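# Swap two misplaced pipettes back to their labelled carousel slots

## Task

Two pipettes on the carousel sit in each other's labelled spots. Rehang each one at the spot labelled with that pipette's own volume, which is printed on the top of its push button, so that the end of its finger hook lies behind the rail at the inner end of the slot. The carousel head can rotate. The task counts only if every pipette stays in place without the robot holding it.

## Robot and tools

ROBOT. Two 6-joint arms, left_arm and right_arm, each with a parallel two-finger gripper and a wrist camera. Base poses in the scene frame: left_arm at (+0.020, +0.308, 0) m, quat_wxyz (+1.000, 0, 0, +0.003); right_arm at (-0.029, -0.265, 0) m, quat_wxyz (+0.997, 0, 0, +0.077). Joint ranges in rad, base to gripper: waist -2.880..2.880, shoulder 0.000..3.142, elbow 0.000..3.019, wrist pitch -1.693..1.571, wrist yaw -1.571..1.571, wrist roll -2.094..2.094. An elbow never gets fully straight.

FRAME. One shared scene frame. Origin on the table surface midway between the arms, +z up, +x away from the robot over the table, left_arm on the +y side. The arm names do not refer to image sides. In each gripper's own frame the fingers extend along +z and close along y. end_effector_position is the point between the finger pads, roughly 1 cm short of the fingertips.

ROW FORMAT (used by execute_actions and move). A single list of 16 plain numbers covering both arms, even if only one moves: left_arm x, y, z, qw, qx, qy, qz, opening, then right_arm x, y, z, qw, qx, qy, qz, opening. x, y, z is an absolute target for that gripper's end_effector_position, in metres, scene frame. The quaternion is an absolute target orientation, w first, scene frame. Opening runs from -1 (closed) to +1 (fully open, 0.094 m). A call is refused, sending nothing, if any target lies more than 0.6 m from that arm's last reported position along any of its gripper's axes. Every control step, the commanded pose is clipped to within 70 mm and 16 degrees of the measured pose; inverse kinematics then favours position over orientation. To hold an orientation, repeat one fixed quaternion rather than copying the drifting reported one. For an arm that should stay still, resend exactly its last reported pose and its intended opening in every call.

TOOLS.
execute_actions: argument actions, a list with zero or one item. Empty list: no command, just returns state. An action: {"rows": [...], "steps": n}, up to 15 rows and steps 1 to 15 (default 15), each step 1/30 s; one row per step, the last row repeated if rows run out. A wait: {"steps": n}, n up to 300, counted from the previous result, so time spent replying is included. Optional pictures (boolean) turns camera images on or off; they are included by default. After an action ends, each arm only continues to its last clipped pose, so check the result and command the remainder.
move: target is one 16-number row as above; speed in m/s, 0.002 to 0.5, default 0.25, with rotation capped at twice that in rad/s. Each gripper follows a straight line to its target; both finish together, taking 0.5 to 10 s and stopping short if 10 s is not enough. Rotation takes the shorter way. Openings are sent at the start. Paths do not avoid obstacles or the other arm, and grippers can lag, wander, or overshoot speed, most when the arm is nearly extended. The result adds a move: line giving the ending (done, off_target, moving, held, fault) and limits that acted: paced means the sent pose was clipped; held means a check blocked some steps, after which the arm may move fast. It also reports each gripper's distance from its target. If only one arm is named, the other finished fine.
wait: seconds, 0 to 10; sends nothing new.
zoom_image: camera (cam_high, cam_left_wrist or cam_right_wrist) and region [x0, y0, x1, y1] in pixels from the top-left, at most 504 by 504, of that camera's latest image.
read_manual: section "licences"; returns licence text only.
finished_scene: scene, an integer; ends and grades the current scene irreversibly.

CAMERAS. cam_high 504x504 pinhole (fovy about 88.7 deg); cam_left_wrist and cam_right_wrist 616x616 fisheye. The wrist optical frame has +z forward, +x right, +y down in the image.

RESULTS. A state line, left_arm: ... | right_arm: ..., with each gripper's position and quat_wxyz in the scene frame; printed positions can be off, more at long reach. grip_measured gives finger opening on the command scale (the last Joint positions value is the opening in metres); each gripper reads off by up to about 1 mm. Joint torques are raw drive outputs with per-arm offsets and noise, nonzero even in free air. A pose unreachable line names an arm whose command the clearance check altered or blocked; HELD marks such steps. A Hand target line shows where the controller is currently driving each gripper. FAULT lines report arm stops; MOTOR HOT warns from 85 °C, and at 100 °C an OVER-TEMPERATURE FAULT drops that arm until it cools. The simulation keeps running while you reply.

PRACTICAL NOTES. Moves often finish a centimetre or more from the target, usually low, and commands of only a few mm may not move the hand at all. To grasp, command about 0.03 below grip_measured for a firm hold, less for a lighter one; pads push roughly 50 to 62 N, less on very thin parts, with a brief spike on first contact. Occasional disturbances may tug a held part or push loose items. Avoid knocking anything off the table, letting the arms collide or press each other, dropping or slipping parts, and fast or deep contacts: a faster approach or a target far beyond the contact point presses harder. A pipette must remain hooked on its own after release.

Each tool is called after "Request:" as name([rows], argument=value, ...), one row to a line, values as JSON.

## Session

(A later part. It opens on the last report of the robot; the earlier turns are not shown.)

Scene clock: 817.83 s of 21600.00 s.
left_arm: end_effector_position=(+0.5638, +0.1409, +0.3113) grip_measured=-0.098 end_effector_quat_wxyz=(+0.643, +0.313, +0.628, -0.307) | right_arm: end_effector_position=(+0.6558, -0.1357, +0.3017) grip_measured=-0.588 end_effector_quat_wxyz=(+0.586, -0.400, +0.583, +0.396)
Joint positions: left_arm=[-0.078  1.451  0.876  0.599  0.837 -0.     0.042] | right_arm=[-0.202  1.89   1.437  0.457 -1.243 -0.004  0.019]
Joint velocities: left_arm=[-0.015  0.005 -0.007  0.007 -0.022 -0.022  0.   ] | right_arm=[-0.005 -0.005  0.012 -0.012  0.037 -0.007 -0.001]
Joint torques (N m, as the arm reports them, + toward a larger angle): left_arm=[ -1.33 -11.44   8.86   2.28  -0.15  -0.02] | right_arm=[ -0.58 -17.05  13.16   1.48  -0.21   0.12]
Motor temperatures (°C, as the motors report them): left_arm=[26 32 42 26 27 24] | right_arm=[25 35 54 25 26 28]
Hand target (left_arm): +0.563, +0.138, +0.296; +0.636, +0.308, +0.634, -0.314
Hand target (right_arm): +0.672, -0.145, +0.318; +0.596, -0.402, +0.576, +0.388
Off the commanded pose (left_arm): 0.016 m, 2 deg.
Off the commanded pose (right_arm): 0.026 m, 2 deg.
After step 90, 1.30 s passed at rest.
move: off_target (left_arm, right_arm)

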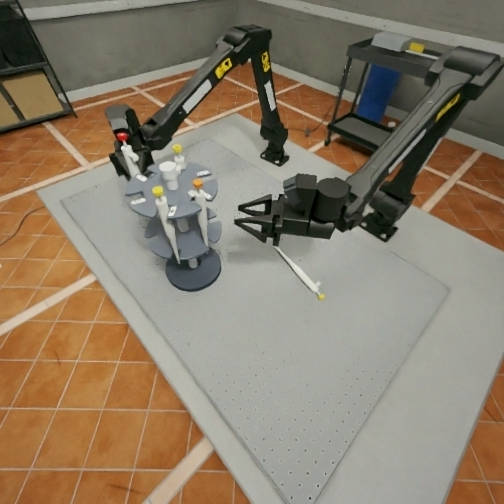

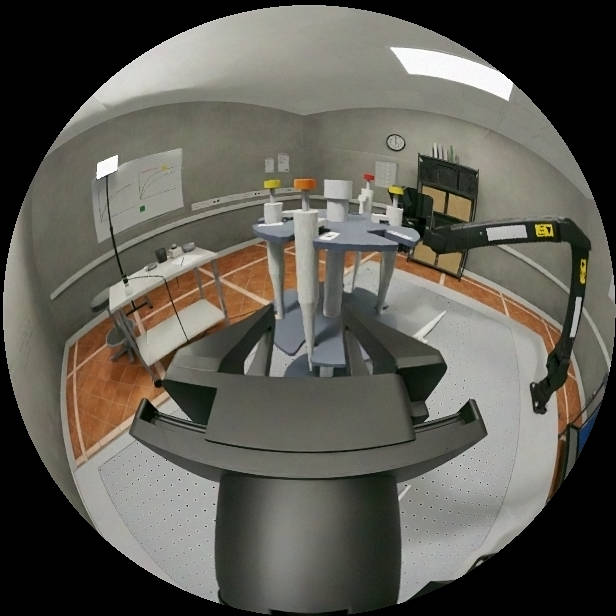

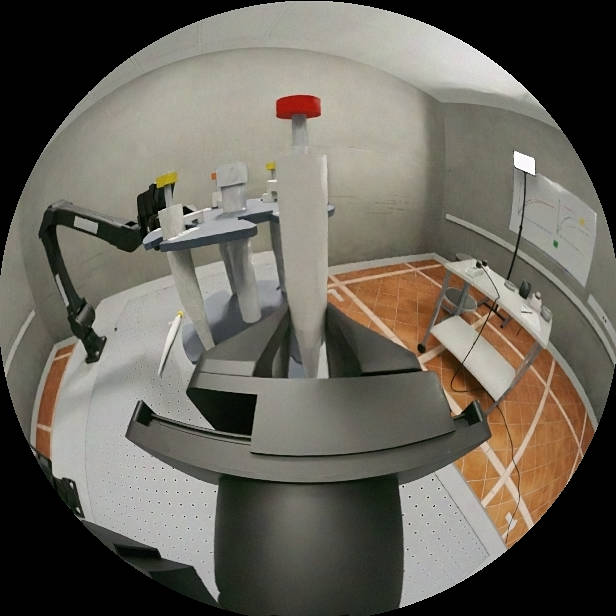

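Request:
move(target=[0.594,0.125,0.283,0.5897,0.3903,0.5897,-0.3903,-0.1, 0.52,-0.30,0.31,0.6964,-0.1228,0.6964,0.1228,-0.64], speed=0.25)

Scene clock: 830.23 s of 21600.00 s.
left_arm: end_effector_position=(+0.5755, +0.1205, +0.2688) grip_measured=-0.098 end_effector_quat_wxyz=(+0.574, +0.383, +0.603, -0.401) | right_arm: end_effector_position=(+0.5241, -0.2915, +0.2912) grip_measured=-0.588 end_effector_quat_wxyz=(+0.679, -0.122, +0.712, +0.134)
Joint positions: left_arm=[-0.065  1.625  0.981  0.6    1.117 -0.004  0.042] | right_arm=[-0.372  1.366  0.775  0.539 -0.582 -0.004  0.019]
Joint velocities: left_arm=[-0.015 -0.005 -0.012 -0.007 -0.066 -0.037 -0.   ] | right_arm=[-0.005 -0.015 -0.007 -0.017 -0.051 -0.022  0.001]
Joint torques (N m, as the arm reports them, + toward a larger angle): left_arm=[ -0.33 -14.28  14.88   1.81   0.14   0.1 ] | right_arm=[ -0.27 -12.51   7.58   3.62   0.06  -0.03]
Motor temperatures (°C, as the motors report them): left_arm=[26 32 42 27 27 24] | right_arm=[25 35 55 25 26 28]
Hand target (left_arm): +0.593, +0.125, +0.283; +0.590, +0.390, +0.590, -0.390
Hand target (right_arm): +0.520, -0.298, +0.307; +0.695, -0.124, +0.698, +0.121
Off the commanded pose (left_arm): 0.024 m, 3 deg.
Off the commanded pose (right_arm): 0.021 m, 3 deg.
After step 90, 7.30 s passed at rest.
move: off_target (left_arm, right_arm)

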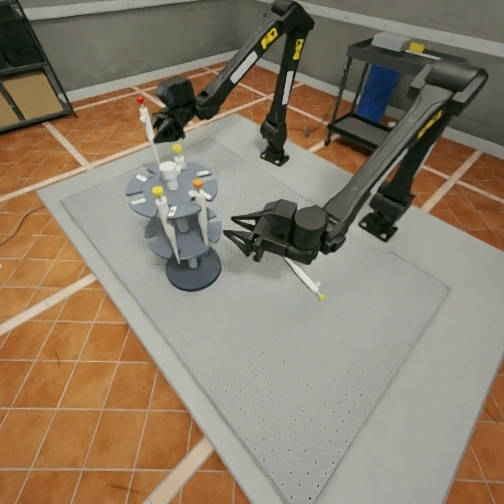

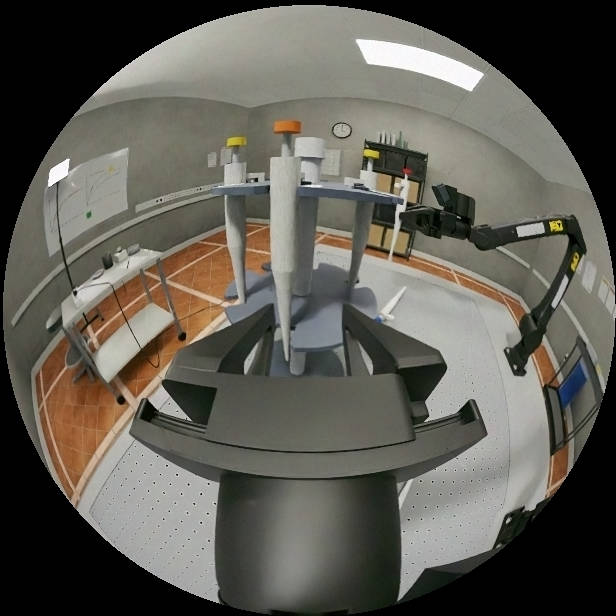

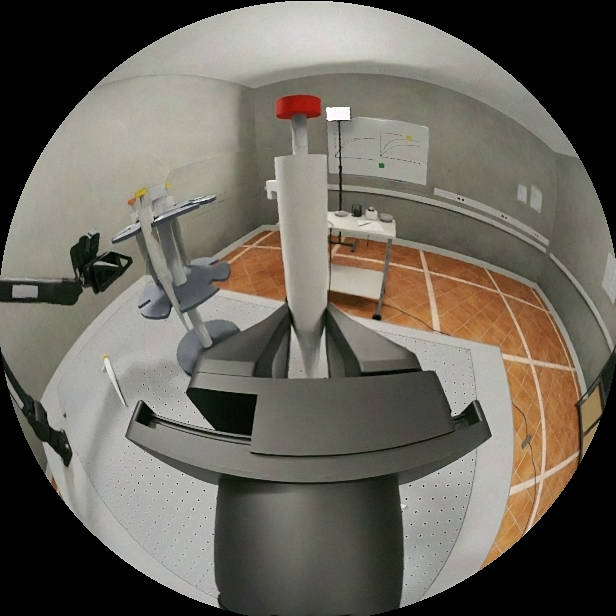

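Request:
execute_actions([
  {"rows": [[0.602,0.122,0.288,0.5897,0.3903,0.5897,-0.3903,-0.1, 0.52,-0.30,0.31,0.6964,-0.1228,0.6964,0.1228,-0.64],[0.608,0.118,0.291,0.5897,0.3903,0.5897,-0.3903,-0.1, 0.52,-0.30,0.31,0.6964,-0.1228,0.6964,0.1228,-0.64],[0.613,0.113,0.294,0.5897,0.3903,0.5897,-0.3903,-0.1, 0.52,-0.30,0.31,0.6964,-0.1228,0.6964,0.1228,-0.64],[0.617,0.107,0.295,0.5897,0.3903,0.5897,-0.3903,-0.1, 0.52,-0.30,0.31,0.6964,-0.1228,0.6964,0.1228,-0.64]], "steps": 12},
])

Scene clock: 837.37 s of 21600.00 s.
left_arm: end_effector_position=(+0.6025, +0.1117, +0.2916) grip_measured=-0.098 end_effector_quat_wxyz=(+0.591, +0.388, +0.591, -0.389) | right_arm: end_effector_position=(+0.5240, -0.2924, +0.2912) grip_measured=-0.588 end_effector_quat_wxyz=(+0.679, -0.122, +0.712, +0.133)
Joint positions: left_arm=[-0.081  1.658  1.075  0.586  1.091 -0.004  0.042] | right_arm=[-0.373  1.366  0.775  0.539 -0.582 -0.004  0.019]
Joint velocities: left_arm=[-0.024 -0.005  0.002 -0.046 -0.051 -0.066 -0.001] | right_arm=[-0.015 -0.015 -0.007 -0.007 -0.007 -0.051 -0.   ]
Joint torques (N m, as the arm reports them, + toward a larger angle): left_arm=[ -1.44 -15.45  14.6    0.82  -0.17   0.03] | right_arm=[ -0.41 -12.5    7.84   3.63  -0.11   0.05]
Motor temperatures (°C, as the motors report them): left_arm=[26 32 44 27 27 24] | right_arm=[25 35 53 25 26 28]
Hand target (left_arm): +0.616, +0.107, +0.295; +0.590, +0.390, +0.589, -0.391
Hand target (right_arm): +0.520, -0.300, +0.310; +0.696, -0.123, +0.697, +0.122
Off the commanded pose (left_arm): 0.016 m, 0 deg.
Off the commanded pose (right_arm): 0.021 m, 3 deg.
Steps of this call (steps 1 to 90: nothing new was sent; then 3.73 s passed at rest; steps 91 to 102: all 12 steps of this action). Readings (end_effector_position):
91: left_arm (+0.5760, +0.1205, +0.2695) | right_arm (+0.5241, -0.2915, +0.2912)
92: left_arm (+0.5778, +0.1204, +0.2706) | right_arm (+0.5241, -0.2915, +0.2912)
94: left_arm (+0.5872, +0.1203, +0.2761) | right_arm (+0.5241, -0.2920, +0.2912)
98: left_arm (+0.6020, +0.1156, +0.2894) | right_arm (+0.5241, -0.2922, +0.2912)
102: the state above

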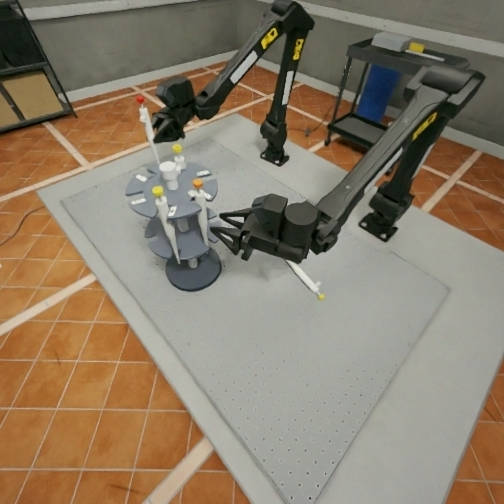

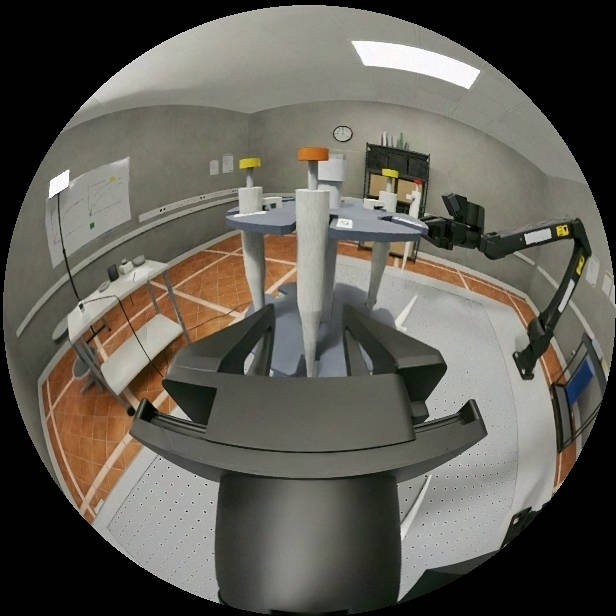

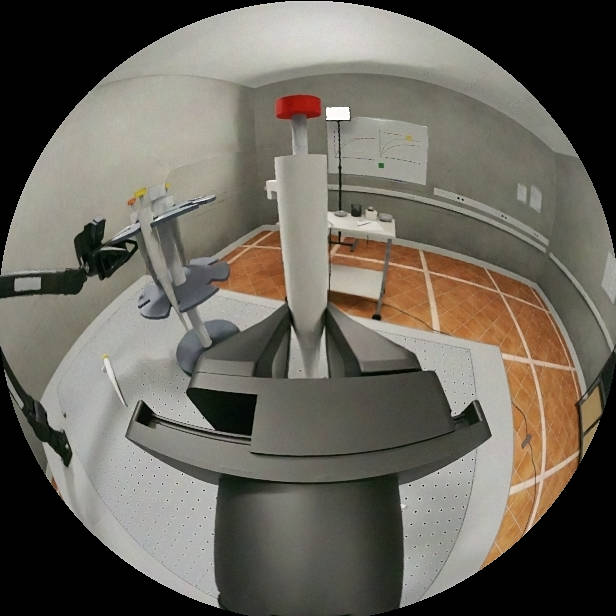

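Request:
execute_actions([
  {"rows": [[0.618,0.100,0.290,0.5897,0.3903,0.5897,-0.3903,-0.1, 0.52,-0.30,0.31,0.6964,-0.1228,0.6964,0.1228,-0.64],[0.620,0.093,0.286,0.5897,0.3903,0.5897,-0.3903,-0.1, 0.52,-0.30,0.31,0.6964,-0.1228,0.6964,0.1228,-0.64],[0.621,0.086,0.283,0.5897,0.3903,0.5897,-0.3903,-0.1, 0.52,-0.30,0.31,0.6964,-0.1228,0.6964,0.1228,-0.64],[0.623,0.079,0.280,0.5897,0.3903,0.5897,-0.3903,-0.1, 0.52,-0.30,0.31,0.6964,-0.1228,0.6964,0.1228,-0.64],[0.624,0.072,0.279,0.5897,0.3903,0.5897,-0.3903,-0.1, 0.52,-0.30,0.31,0.6964,-0.1228,0.6964,0.1228,-0.64],[0.626,0.064,0.278,0.5897,0.3903,0.5897,-0.3903,-0.1, 0.52,-0.30,0.31,0.6964,-0.1228,0.6964,0.1228,-0.64]], "steps": 15},
])

Scene clock: 842.47 s of 21600.00 s.
left_arm: end_effector_position=(+0.6056, +0.0615, +0.2570) grip_measured=-0.098 end_effector_quat_wxyz=(+0.568, +0.384, +0.606, -0.403) | right_arm: end_effector_position=(+0.5240, -0.2924, +0.2912) grip_measured=-0.588 end_effector_quat_wxyz=(+0.679, -0.122, +0.712, +0.133)
Joint positions: left_arm=[-0.173  1.724  1.085  0.583  1.014 -0.004  0.042] | right_arm=[-0.373  1.366  0.775  0.539 -0.582 -0.004  0.019]
Joint velocities: left_arm=[ 0.015 -0.015  0.051 -0.002  0.007  0.007 -0.001] | right_arm=[-0.005  0.005 -0.012  0.007  0.095  0.007 -0.   ]
Joint torques (N m, as the arm reports them, + toward a larger angle): left_arm=[ -0.48 -16.57  15.13   1.83  -0.08   0.1 ] | right_arm=[ -0.59 -12.59   7.89   3.79  -0.1    0.05]
Motor temperatures (°C, as the motors report them): left_arm=[26 32 44 27 27 24] | right_arm=[25 34 52 25 26 28]
Hand target (left_arm): +0.623, +0.064, +0.278; +0.590, +0.390, +0.590, -0.390
Hand target (right_arm): +0.520, -0.300, +0.310; +0.696, -0.123, +0.697, +0.122
Off the commanded pose (left_arm): 0.029 m, 3 deg.
Off the commanded pose (right_arm): 0.021 m, 3 deg.
Steps of this call (steps 1 to 90: nothing new was sent; then 1.60 s passed at rest; steps 91 to 105: all 15 steps of this action). Readings (end_effector_position):
91: left_arm (+0.6034, +0.1113, +0.2901) | right_arm (+0.5240, -0.2924, +0.2912)
92: left_arm (+0.6048, +0.1109, +0.2893) | right_arm (+0.5240, -0.2924, +0.2912)
94: left_arm (+0.6078, +0.1069, +0.2850) | right_arm (+0.5240, -0.2924, +0.2912)
98: left_arm (+0.6096, +0.0819, +0.2690) | right_arm (+0.5240, -0.2924, +0.2912)
105: the state above

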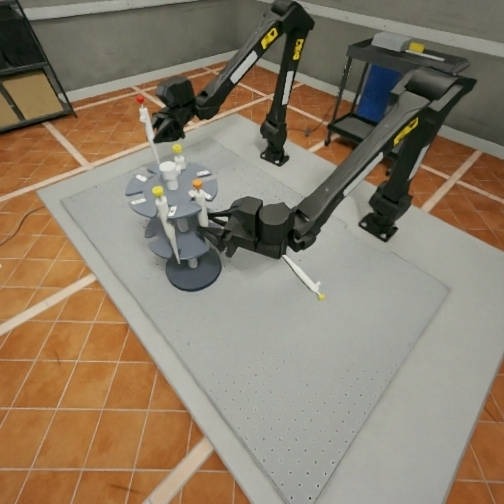

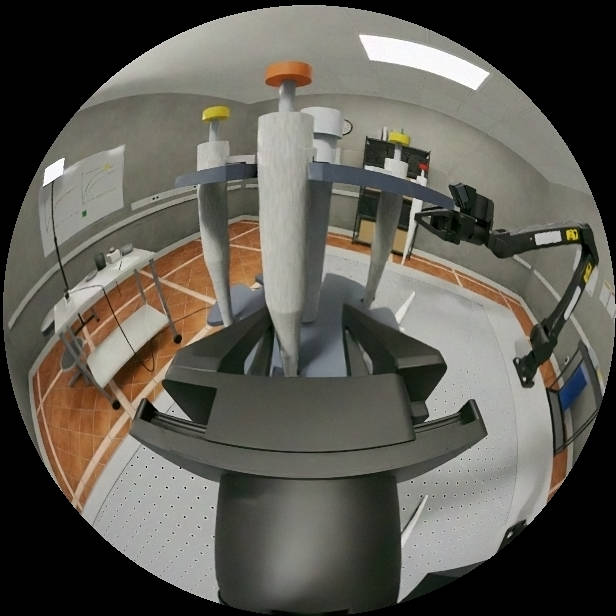

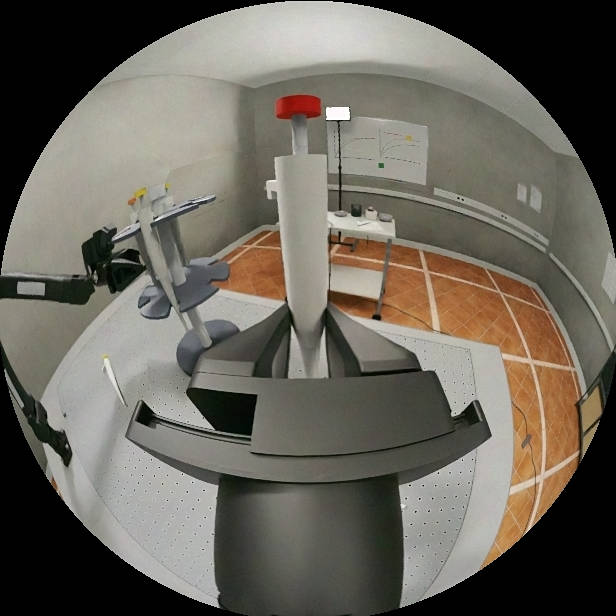

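Request:
execute_actions([
  {"rows": [[0.628,0.066,0.284,0.5897,0.3903,0.5897,-0.3903,-0.1, 0.52,-0.30,0.31,0.6964,-0.1228,0.6964,0.1228,-0.64],[0.630,0.067,0.289,0.5897,0.3903,0.5897,-0.3903,-0.1, 0.52,-0.30,0.31,0.6964,-0.1228,0.6964,0.1228,-0.64],[0.632,0.068,0.293,0.5897,0.3903,0.5897,-0.3903,-0.1, 0.52,-0.30,0.31,0.6964,-0.1228,0.6964,0.1228,-0.64],[0.633,0.069,0.296,0.5897,0.3903,0.5897,-0.3903,-0.1, 0.52,-0.30,0.31,0.6964,-0.1228,0.6964,0.1228,-0.64]], "steps": 12},
])

Scene clock: 846.40 s of 21600.00 s.
left_arm: end_effector_position=(+0.6196, +0.0674, +0.2788) grip_measured=-0.098 end_effector_quat_wxyz=(+0.581, +0.387, +0.597, -0.395) | right_arm: end_effector_position=(+0.5240, -0.2924, +0.2912) grip_measured=-0.588 end_effector_quat_wxyz=(+0.679, -0.122, +0.712, +0.133)
Joint positions: left_arm=[-0.159  1.724  1.136  0.565  1.02  -0.004  0.042] | right_arm=[-0.373  1.366  0.775  0.539 -0.582 -0.004  0.019]
Joint velocities: left_arm=[-0.005 -0.015  0.007 -0.022 -0.051 -0.022 -0.   ] | right_arm=[-0.005 -0.005  0.002  0.032  0.007 -0.051 -0.001]
Joint torques (N m, as the arm reports them, + toward a larger angle): left_arm=[ -0.32 -17.63  15.03   0.45   0.06   0.05] | right_arm=[ -0.27 -12.89   7.99   3.65  -0.1    0.06]
Motor temperatures (°C, as the motors report them): left_arm=[26 32 45 27 27 24] | right_arm=[25 34 51 26 26 28]
Hand target (left_arm): +0.632, +0.069, +0.296; +0.590, +0.390, +0.589, -0.390
Hand target (right_arm): +0.520, -0.300, +0.310; +0.696, -0.123, +0.697, +0.122
Off the commanded pose (left_arm): 0.022 m, 1 deg.
Off the commanded pose (right_arm): 0.021 m, 3 deg.
Steps of this call (steps 1 to 90: nothing new was sent; then 0.53 s passed at rest; steps 91 to 102: all 12 steps of this action). Readings (end_effector_position):
91: left_arm (+0.6073, +0.0621, +0.2597) | right_arm (+0.5240, -0.2924, +0.2912)
92: left_arm (+0.6078, +0.0622, +0.2608) | right_arm (+0.5240, -0.2924, +0.2912)
94: left_arm (+0.6099, +0.0627, +0.2645) | right_arm (+0.5240, -0.2924, +0.2912)
98: left_arm (+0.6173, +0.0658, +0.2756) | right_arm (+0.5240, -0.2924, +0.2912)
102: the state above

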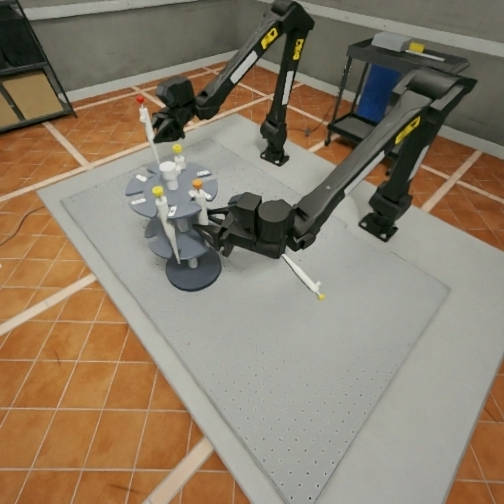

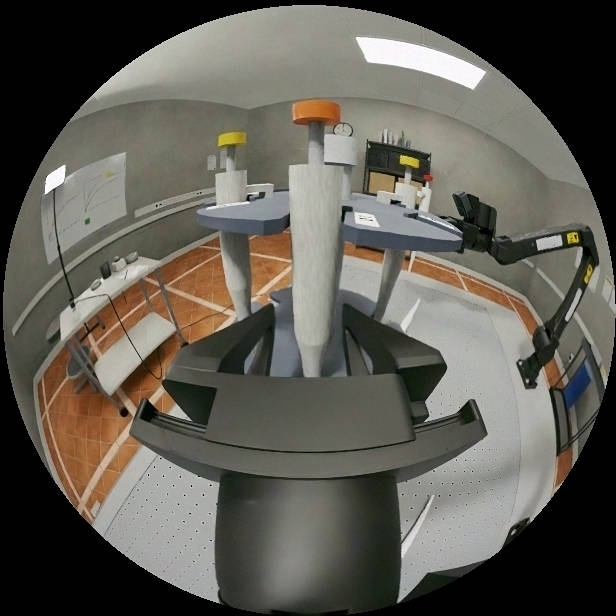

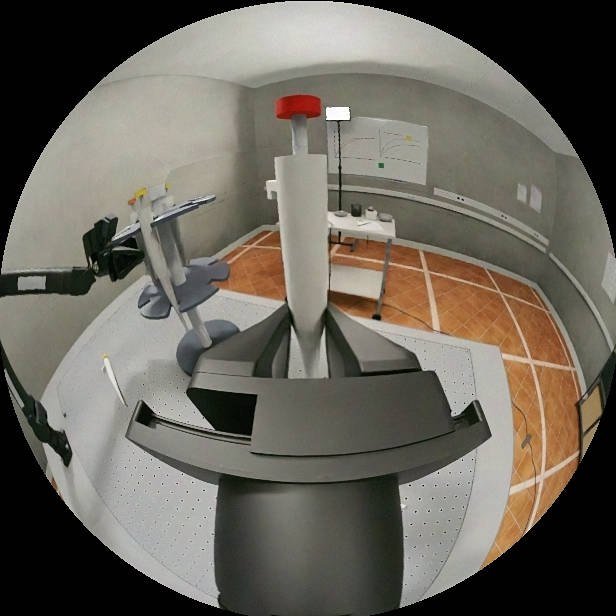

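Request:
execute_actions([
  {"rows": [[0.633,0.069,0.296,0.5897,0.3903,0.5897,-0.3903,-0.3, 0.52,-0.30,0.31,0.6964,-0.1228,0.6964,0.1228,-0.64],[0.633,0.069,0.296,0.5897,0.3903,0.5897,-0.3903,-0.4, 0.52,-0.30,0.31,0.6964,-0.1228,0.6964,0.1228,-0.64],[0.633,0.069,0.296,0.5897,0.3903,0.5897,-0.3903,-0.48, 0.52,-0.30,0.31,0.6964,-0.1228,0.6964,0.1228,-0.64],[0.633,0.069,0.296,0.5897,0.3903,0.5897,-0.3903,-0.54, 0.52,-0.30,0.31,0.6964,-0.1228,0.6964,0.1228,-0.64],[0.633,0.069,0.296,0.5897,0.3903,0.5897,-0.3903,-0.58, 0.52,-0.30,0.31,0.6964,-0.1228,0.6964,0.1228,-0.64],[0.633,0.069,0.296,0.5897,0.3903,0.5897,-0.3903,-0.62, 0.52,-0.30,0.31,0.6964,-0.1228,0.6964,0.1228,-0.64],[0.633,0.069,0.296,0.5897,0.3903,0.5897,-0.3903,-0.62, 0.52,-0.30,0.31,0.6964,-0.1228,0.6964,0.1228,-0.64],[0.633,0.069,0.296,0.5897,0.3903,0.5897,-0.3903,-0.62, 0.52,-0.30,0.31,0.6964,-0.1228,0.6964,0.1228,-0.64],[0.633,0.069,0.296,0.5897,0.3903,0.5897,-0.3903,-0.62, 0.52,-0.30,0.31,0.6964,-0.1228,0.6964,0.1228,-0.64],[0.635,0.069,0.301,0.5897,0.3903,0.5897,-0.3903,-0.62, 0.52,-0.30,0.31,0.6964,-0.1228,0.6964,0.1228,-0.64],[0.637,0.069,0.306,0.5897,0.3903,0.5897,-0.3903,-0.62, 0.52,-0.30,0.31,0.6964,-0.1228,0.6964,0.1228,-0.64],[0.638,0.069,0.310,0.5897,0.3903,0.5897,-0.3903,-0.62, 0.52,-0.30,0.31,0.6964,-0.1228,0.6964,0.1228,-0.64]], "steps": 15},
], pictures=false)

Request:
execute_actions(actions=[])

Scene clock: 853.43 s of 21600.00 s.
left_arm: end_effector_position=(+0.6217, +0.0668, +0.2794) grip_measured=-0.564 end_effector_quat_wxyz=(+0.573, +0.384, +0.604, -0.400) | right_arm: end_effector_position=(+0.5240, -0.2924, +0.2912) grip_measured=-0.588 end_effector_quat_wxyz=(+0.679, -0.122, +0.712, +0.133)
Joint positions: left_arm=[-0.159  1.724  1.15   0.529  1.023 -0.004  0.02 ] | right_arm=[-0.373  1.366  0.775  0.539 -0.582 -0.004  0.019]
Joint velocities: left_arm=[ 0.015 -0.005  0.046 -0.105 -0.051 -0.037 -0.001] | right_arm=[-0.005 -0.005 -0.012 -0.007 -0.022 -0.022  0.001]
Joint torques (N m, as the arm reports them, + toward a larger angle): left_arm=[ -0.41 -20.09  16.13   0.98   0.05   0.06] | right_arm=[ -0.31 -12.7    7.99   3.69  -0.09   0.05]
Motor temperatures (°C, as the motors report them): left_arm=[26 32 45 26 27 24] | right_arm=[25 34 50 26 26 28]
Hand target (left_arm): +0.636, +0.069, +0.310; +0.590, +0.390, +0.589, -0.390
Hand target (right_arm): +0.520, -0.300, +0.310; +0.696, -0.123, +0.697, +0.122
Off the commanded pose (left_arm): 0.035 m, 3 deg.
Off the commanded pose (right_arm): 0.021 m, 3 deg.
Steps of this call (steps 1 to 90: nothing new was sent; then 3.53 s passed at rest; steps 91 to 105: all 15 steps of this action). Readings (end_effector_position):
91: left_arm (+0.6195, +0.0674, +0.2785) | right_arm (+0.5240, -0.2924, +0.2912)
92: left_arm (+0.6195, +0.0674, +0.2785) | right_arm (+0.5240, -0.2924, +0.2912)
94: left_arm (+0.6194, +0.0673, +0.2785) | right_arm (+0.5240, -0.2924, +0.2912)
98: left_arm (+0.6193, +0.0673, +0.2784) | right_arm (+0.5240, -0.2924, +0.2912)
105: the state above

Scene clock: 853.43 s of 21600.00 s.
left_arm: end_effector_position=(+0.6217, +0.0668, +0.2794) grip_measured=-0.564 end_effector_quat_wxyz=(+0.573, +0.384, +0.604, -0.400) | right_arm: end_effector_position=(+0.5240, -0.2924, +0.2912) grip_measured=-0.588 end_effector_quat_wxyz=(+0.679, -0.122, +0.712, +0.133)
Joint positions: left_arm=[-0.159  1.724  1.15   0.529  1.023 -0.004  0.02 ] | right_arm=[-0.373  1.366  0.775  0.539 -0.582 -0.004  0.019]
Joint velocities: left_arm=[ 0.015 -0.005  0.046 -0.105 -0.051 -0.037 -0.001] | right_arm=[-0.005 -0.005 -0.012 -0.007 -0.022 -0.022  0.001]
Joint torques (N m, as the arm reports them, + toward a larger angle): left_arm=[ -0.41 -20.09  16.13   0.98   0.05   0.06] | right_arm=[ -0.31 -12.7    7.99   3.69  -0.09   0.05]
Motor temperatures (°C, as the motors report them): left_arm=[26 32 45 26 27 24] | right_arm=[25 34 50 26 26 28]
Hand target (left_arm): +0.636, +0.069, +0.310; +0.590, +0.390, +0.589, -0.390
Hand target (right_arm): +0.520, -0.300, +0.310; +0.696, -0.123, +0.697, +0.122
Off the commanded pose (left_arm): 0.035 m, 3 deg.
Off the commanded pose (right_arm): 0.021 m, 3 deg.

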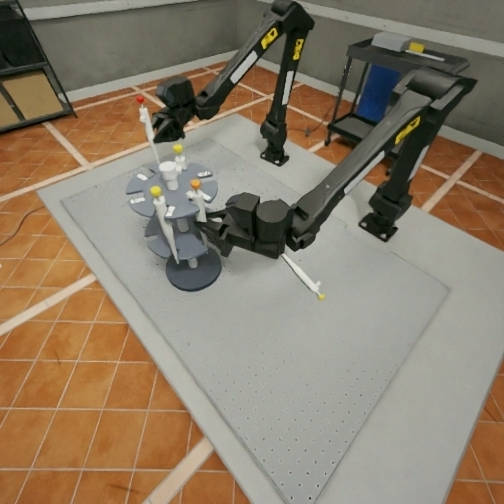

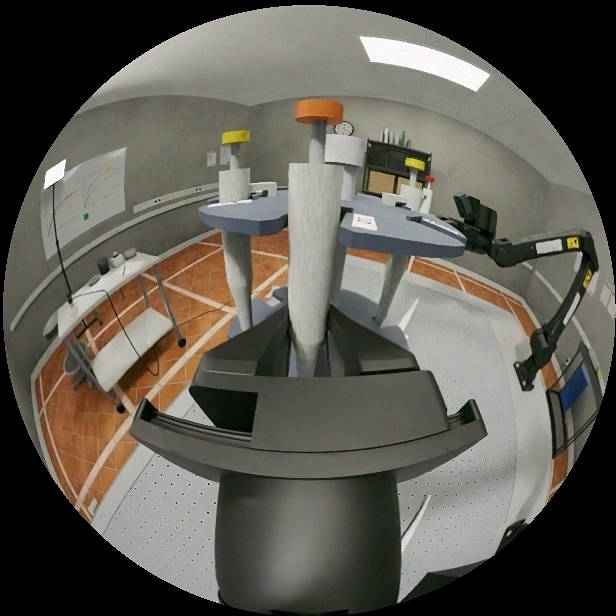

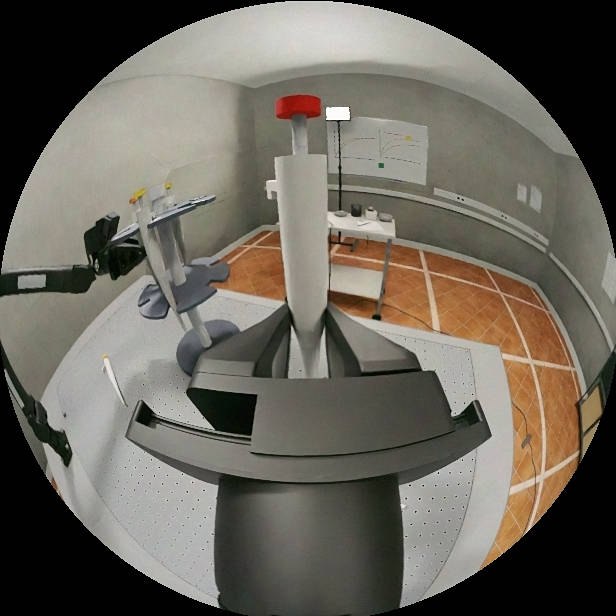

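Request:
execute_actions([
  {"rows": [[0.638,0.069,0.312,0.6118,0.4004,0.5669,-0.3798,-0.62, 0.52,-0.30,0.31,0.6964,-0.1228,0.6964,0.1228,-0.64]], "steps": 10},
], pictures=false)

Scene clock: 859.53 s of 21600.00 s.
left_arm: end_effector_position=(+0.6227, +0.0678, +0.2871) grip_measured=-0.564 end_effector_quat_wxyz=(+0.588, +0.390, +0.590, -0.393) | right_arm: end_effector_position=(+0.5240, -0.2924, +0.2912) grip_measured=-0.588 end_effector_quat_wxyz=(+0.679, -0.122, +0.712, +0.133)
Joint positions: left_arm=[-0.157  1.724  1.151  0.572  1.023 -0.004  0.02 ] | right_arm=[-0.373  1.366  0.775  0.539 -0.582 -0.004  0.019]
Joint velocities: left_arm=[-0.005 -0.005 -0.007  0.007 -0.007 -0.051 -0.   ] | right_arm=[-0.005 -0.005 -0.002  0.012  0.095 -0.037 -0.002]
Joint torques (N m, as the arm reports them, + toward a larger angle): left_arm=[ -0.56 -18.19  15.33   2.41   0.03   0.05] | right_arm=[ -0.58 -12.91   7.93   3.72  -0.1    0.05]
Motor temperatures (°C, as the motors report them): left_arm=[26 32 46 26 27 24] | right_arm=[25 34 50 26 26 28]
Hand target (left_arm): +0.636, +0.070, +0.312; +0.612, +0.400, +0.567, -0.380
Hand target (right_arm): +0.520, -0.300, +0.310; +0.696, -0.123, +0.697, +0.122
Off the commanded pose (left_arm): 0.029 m, 4 deg.
Off the commanded pose (right_arm): 0.021 m, 3 deg.
Steps of this call (steps 1 to 90: nothing new was sent; then 2.77 s passed at rest; steps 91 to 100: all 10 steps of this action). Readings (end_effector_position):
91: left_arm (+0.6221, +0.0669, +0.2803) | right_arm (+0.5240, -0.2924, +0.2912)
92: left_arm (+0.6222, +0.0669, +0.2822) | right_arm (+0.5240, -0.2924, +0.2912)
94: left_arm (+0.6224, +0.0671, +0.2850) | right_arm (+0.5240, -0.2924, +0.2912)
98: left_arm (+0.6227, +0.0678, +0.2868) | right_arm (+0.5240, -0.2924, +0.2912)
100: the state above

Request:
move(target=[0.586,0.058,0.305,0.6706,0.2244,0.6706,-0.2244,-0.62, 0.52,-0.30,0.31,0.6964,-0.1228,0.6964,0.1228,-0.64], speed=0.12)

Request:
zoom_image(camera="cam_high", region=[100, 110, 260, 270])

Scene clock: 867.80 s of 21600.00 s.
left_arm: end_effector_position=(+0.5931, +0.0621, +0.3018) grip_measured=-0.564 end_effector_quat_wxyz=(+0.668, +0.221, +0.674, -0.223) | right_arm: end_effector_position=(+0.5240, -0.2924, +0.2912) grip_measured=-0.588 end_effector_quat_wxyz=(+0.679, -0.122, +0.712, +0.133)
Joint positions: left_arm=[-0.324  1.503  0.924  0.572  0.322 -0.004  0.02 ] | right_arm=[-0.373  1.366  0.775  0.539 -0.582 -0.004  0.019]
Joint velocities: left_arm=[-0.005 -0.015 -0.002 -0.007  0.022  0.037  0.   ] | right_arm=[-0.005 -0.005 -0.007  0.002 -0.007 -0.051  0.001]
Joint torques (N m, as the arm reports them, + toward a larger angle): left_arm=[ -1.63 -16.97   9.36   1.87  -0.11   0.08] | right_arm=[ -0.35 -12.8    7.91   3.76  -0.11   0.06]
Motor temperatures (°C, as the motors report them): left_arm=[26 33 46 27 27 24] | right_arm=[25 33 49 26 26 28]
Hand target (left_arm): +0.585, +0.059, +0.305; +0.670, +0.224, +0.671, -0.225
Hand target (right_arm): +0.520, -0.300, +0.310; +0.696, -0.123, +0.697, +0.122
Off the commanded pose (left_arm): 0.009 m, 1 deg.
Off the commanded pose (right_arm): 0.021 m, 3 deg.
After step 90, 2.70 s passed at rest.
move: off_target (right_arm)

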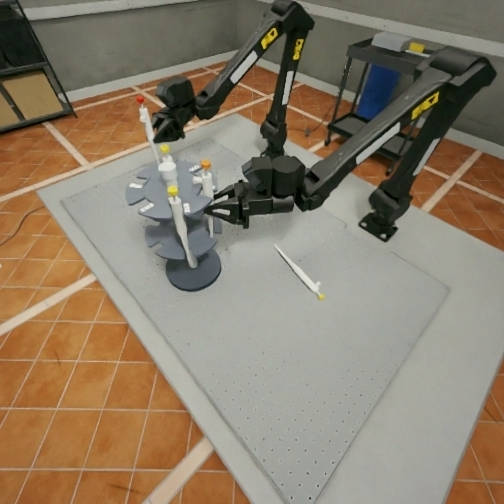

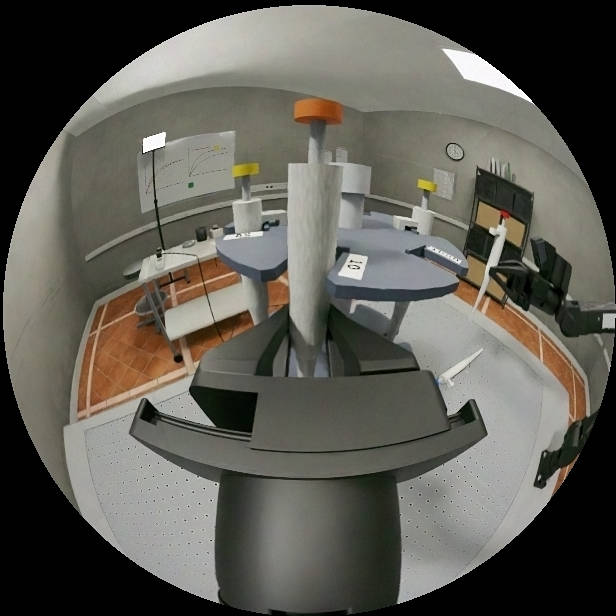

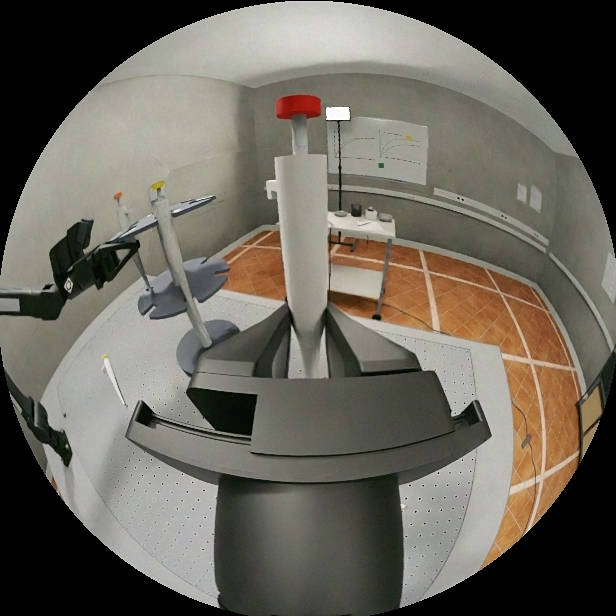

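Region (100, 110, 260, 270) of cam_high's 504x504 image, scaled by 3.150, with more detail than that image has.

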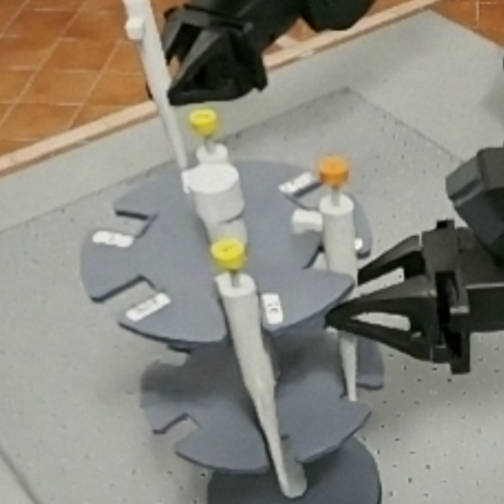

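Request:
move(target=[0.560,0.024,0.298,0.7058,0.0432,0.7058,-0.0432,-0.62, 0.52,-0.30,0.31,0.6964,-0.1228,0.6964,0.1228,-0.64], speed=0.15)

Request:
move(target=[0.556,-0.012,0.298,0.6964,-0.1228,0.6964,0.1228,-0.62, 0.52,-0.30,0.31,0.6964,-0.1228,0.6964,0.1228,-0.64], speed=0.15)

Request:
zoom_image(camera="cam_high", region=[100, 110, 260, 270])

Scene clock: 873.10 s of 21600.00 s.
left_arm: end_effector_position=(+0.5593, +0.0294, +0.2938) grip_measured=-0.564 end_effector_quat_wxyz=(+0.699, +0.045, +0.713, -0.038) | right_arm: end_effector_position=(+0.5240, -0.2924, +0.2912) grip_measured=-0.588 end_effector_quat_wxyz=(+0.679, -0.122, +0.712, +0.133)
Joint positions: left_arm=[-0.618  1.491  0.896  0.572 -0.493 -0.004  0.02 ] | right_arm=[-0.373  1.366  0.775  0.539 -0.582 -0.004  0.019]
Joint velocities: left_arm=[-0.005  0.005  0.002 -0.007  0.037 -0.037 -0.   ] | right_arm=[-0.015  0.005  0.012 -0.007 -0.007 -0.022  0.   ]
Joint torques (N m, as the arm reports them, + toward a larger angle): left_arm=[ -1.58 -13.95  10.96   2.42  -0.13   0.03] | right_arm=[ -0.13 -12.89   7.94   3.71  -0.07   0.04]
Motor temperatures (°C, as the motors report them): left_arm=[26 33 44 27 27 24] | right_arm=[25 33 49 26 26 28]
Hand target (left_arm): +0.559, +0.025, +0.298; +0.705, +0.043, +0.707, -0.044
Hand target (right_arm): +0.520, -0.300, +0.310; +0.696, -0.123, +0.697, +0.122
Off the commanded pose (left_arm): 0.007 m, 1 deg.
Off the commanded pose (right_arm): 0.021 m, 3 deg.
After step 90, 0.20 s passed at rest.
move: off_target (right_arm)

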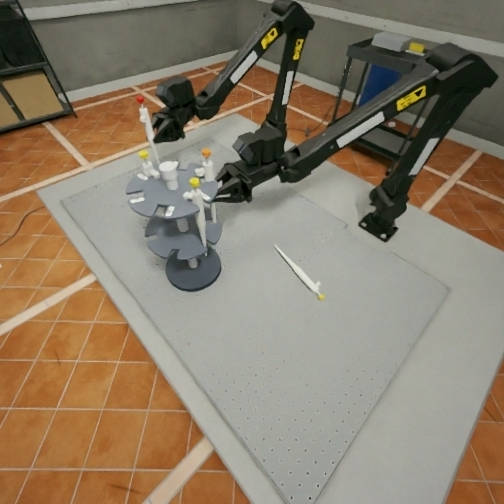

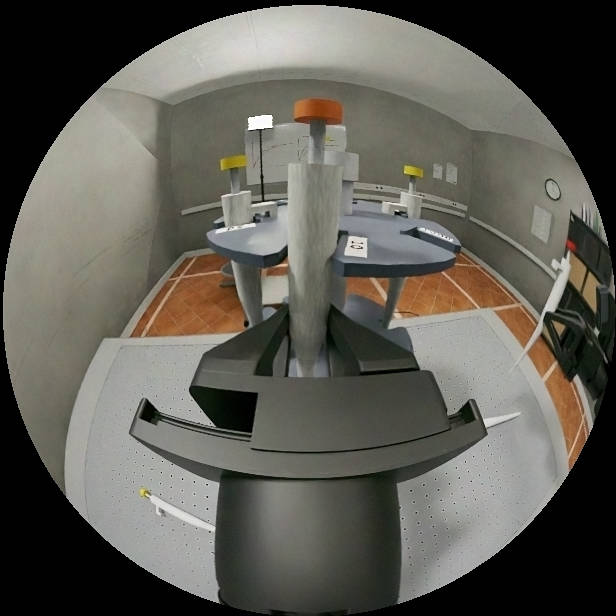

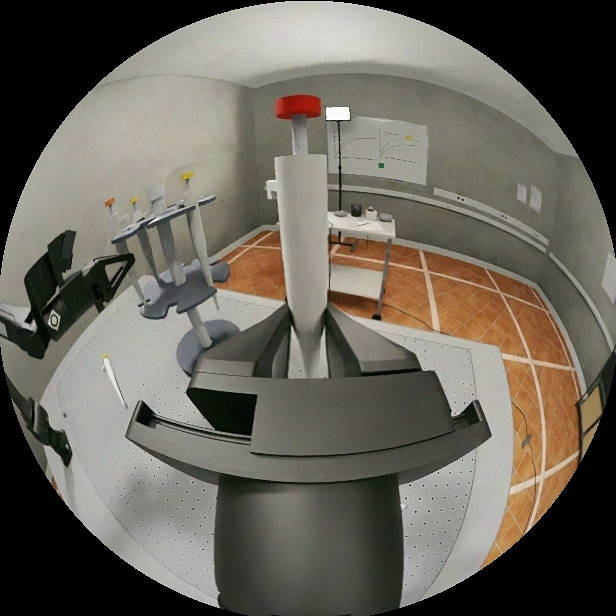

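Scene clock: 875.03 s of 21600.00 s.
left_arm: end_effector_position=(+0.5418, +0.0041, +0.2792) grip_measured=-0.564 end_effector_quat_wxyz=(+0.689, -0.117, +0.703, +0.132) | right_arm: end_effector_position=(+0.5240, -0.2924, +0.2912) grip_measured=-0.588 end_effector_quat_wxyz=(+0.679, -0.122, +0.712, +0.133)
Joint positions: left_arm=[-0.796  1.66   1.056  0.566 -1.143 -0.01   0.02 ] | right_arm=[-0.373  1.366  0.775  0.539 -0.582 -0.004  0.019]
Joint velocities: left_arm=[-0.005  0.005  0.002 -0.022 -0.051 -0.037 -0.   ] | right_arm=[-0.024 -0.024 -0.012 -0.002 -0.007 -0.007 -0.   ]
Joint torques (N m, as the arm reports them, + toward a larger angle): left_arm=[ -1.35 -15.39  16.44   0.89  -0.07   0.12] | right_arm=[ -0.4  -12.74   7.97   3.64  -0.11   0.04]
Motor temperatures (°C, as the motors report them): left_arm=[26 32 45 27 27 24] | right_arm=[25 33 49 26 26 28]
Hand target (left_arm): +0.553, -0.011, +0.298; +0.696, -0.123, +0.697, +0.123
Hand target (right_arm): +0.520, -0.300, +0.310; +0.696, -0.123, +0.697, +0.122
Off the commanded pose (left_arm): 0.029 m, 2 deg.
Off the commanded pose (right_arm): 0.021 m, 3 deg.
move: off_target (left_arm, right_arm)

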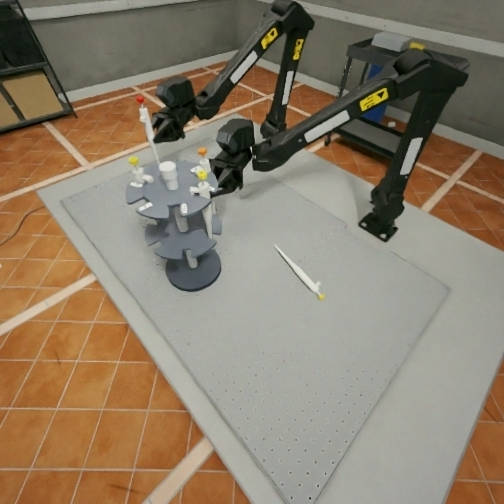

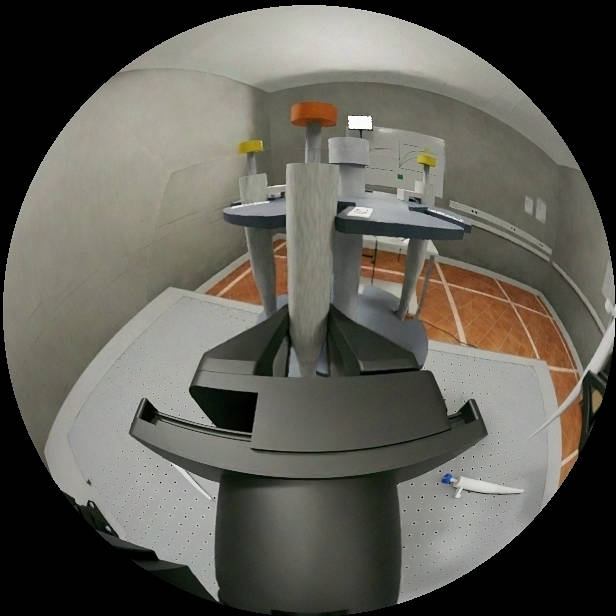

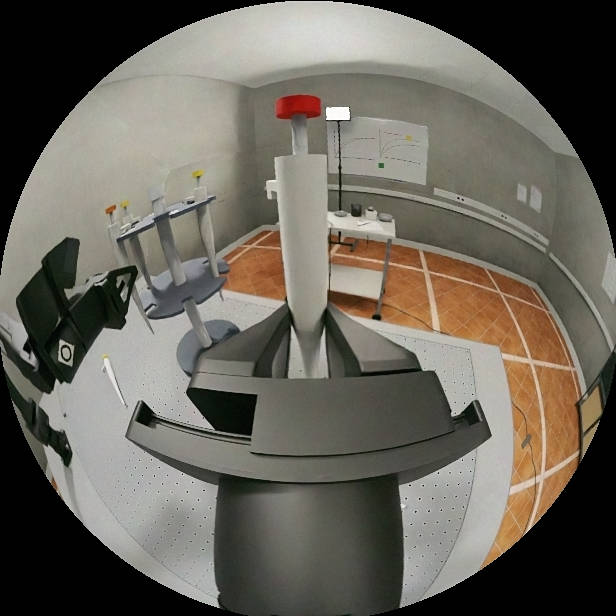

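Region (100, 110, 260, 270) of cam_high's 504x504 image, scaled by 3.150, with more detail than that image has.

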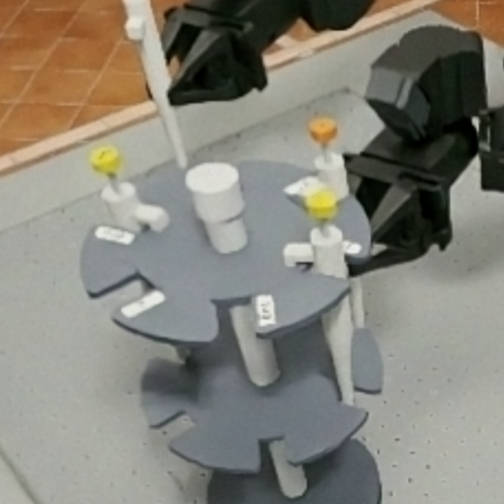

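Request:
execute_actions(actions=[])

Scene clock: 887.67 s of 21600.00 s.
left_arm: end_effector_position=(+0.5418, +0.0041, +0.2792) grip_measured=-0.564 end_effector_quat_wxyz=(+0.689, -0.117, +0.703, +0.132) | right_arm: end_effector_position=(+0.5240, -0.2924, +0.2912) grip_measured=-0.588 end_effector_quat_wxyz=(+0.679, -0.122, +0.712, +0.133)
Joint positions: left_arm=[-0.796  1.66   1.056  0.566 -1.143 -0.01   0.02 ] | right_arm=[-0.373  1.366  0.775  0.539 -0.582 -0.004  0.019]
Joint velocities: left_arm=[-0.005 -0.005 -0.012 -0.012 -0.007  0.022  0.001] | right_arm=[-0.015 -0.015  0.007 -0.002  0.037 -0.037 -0.   ]
Joint torques (N m, as the arm reports them, + toward a larger angle): left_arm=[ -1.34 -15.59  16.54   1.    -0.06   0.11] | right_arm=[ -0.34 -12.54   7.81   3.71  -0.12   0.07]
Motor temperatures (°C, as the motors report them): left_arm=[26 32 47 26 27 24] | right_arm=[25 33 49 26 26 28]
Hand target (left_arm): +0.553, -0.011, +0.298; +0.696, -0.123, +0.697, +0.123
Hand target (right_arm): +0.520, -0.300, +0.310; +0.696, -0.123, +0.697, +0.122
Off the commanded pose (left_arm): 0.029 m, 2 deg.
Off the commanded pose (right_arm): 0.021 m, 3 deg.
Steps of this call (steps 1 to 90: nothing new was sent; then 9.63 s passed at rest). Readings (end_effector_position):
1: left_arm (+0.5418, +0.0041, +0.2792) | right_arm (+0.5240, -0.2924, +0.2912)
2: left_arm (+0.5418, +0.0041, +0.2792) | right_arm (+0.5240, -0.2924, +0.2912)
4: left_arm (+0.5418, +0.0041, +0.2792) | right_arm (+0.5240, -0.2924, +0.2912)
8: left_arm (+0.5418, +0.0041, +0.2792) | right_arm (+0.5240, -0.2924, +0.2912)
90: the state above

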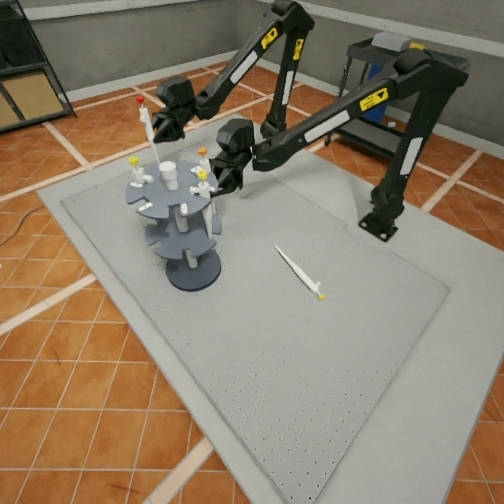

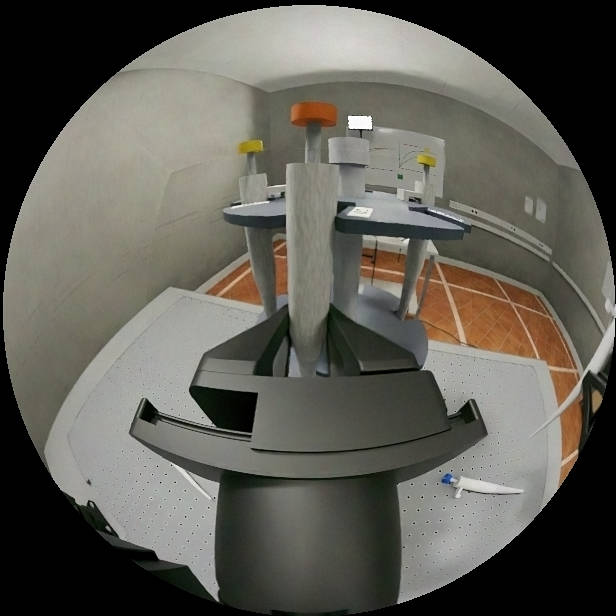

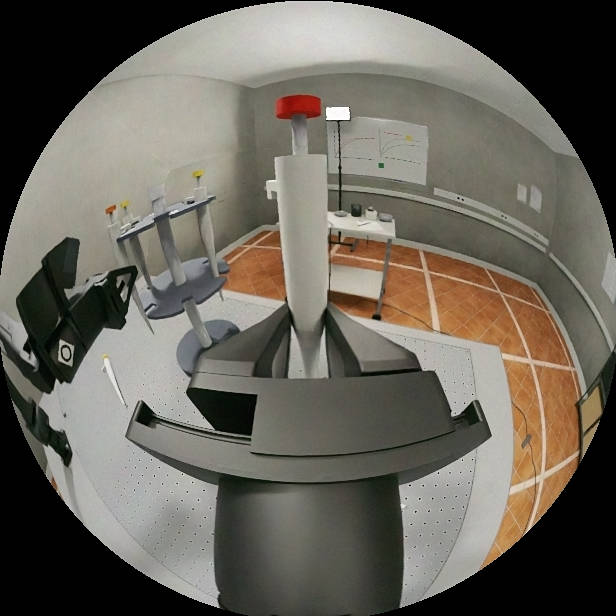

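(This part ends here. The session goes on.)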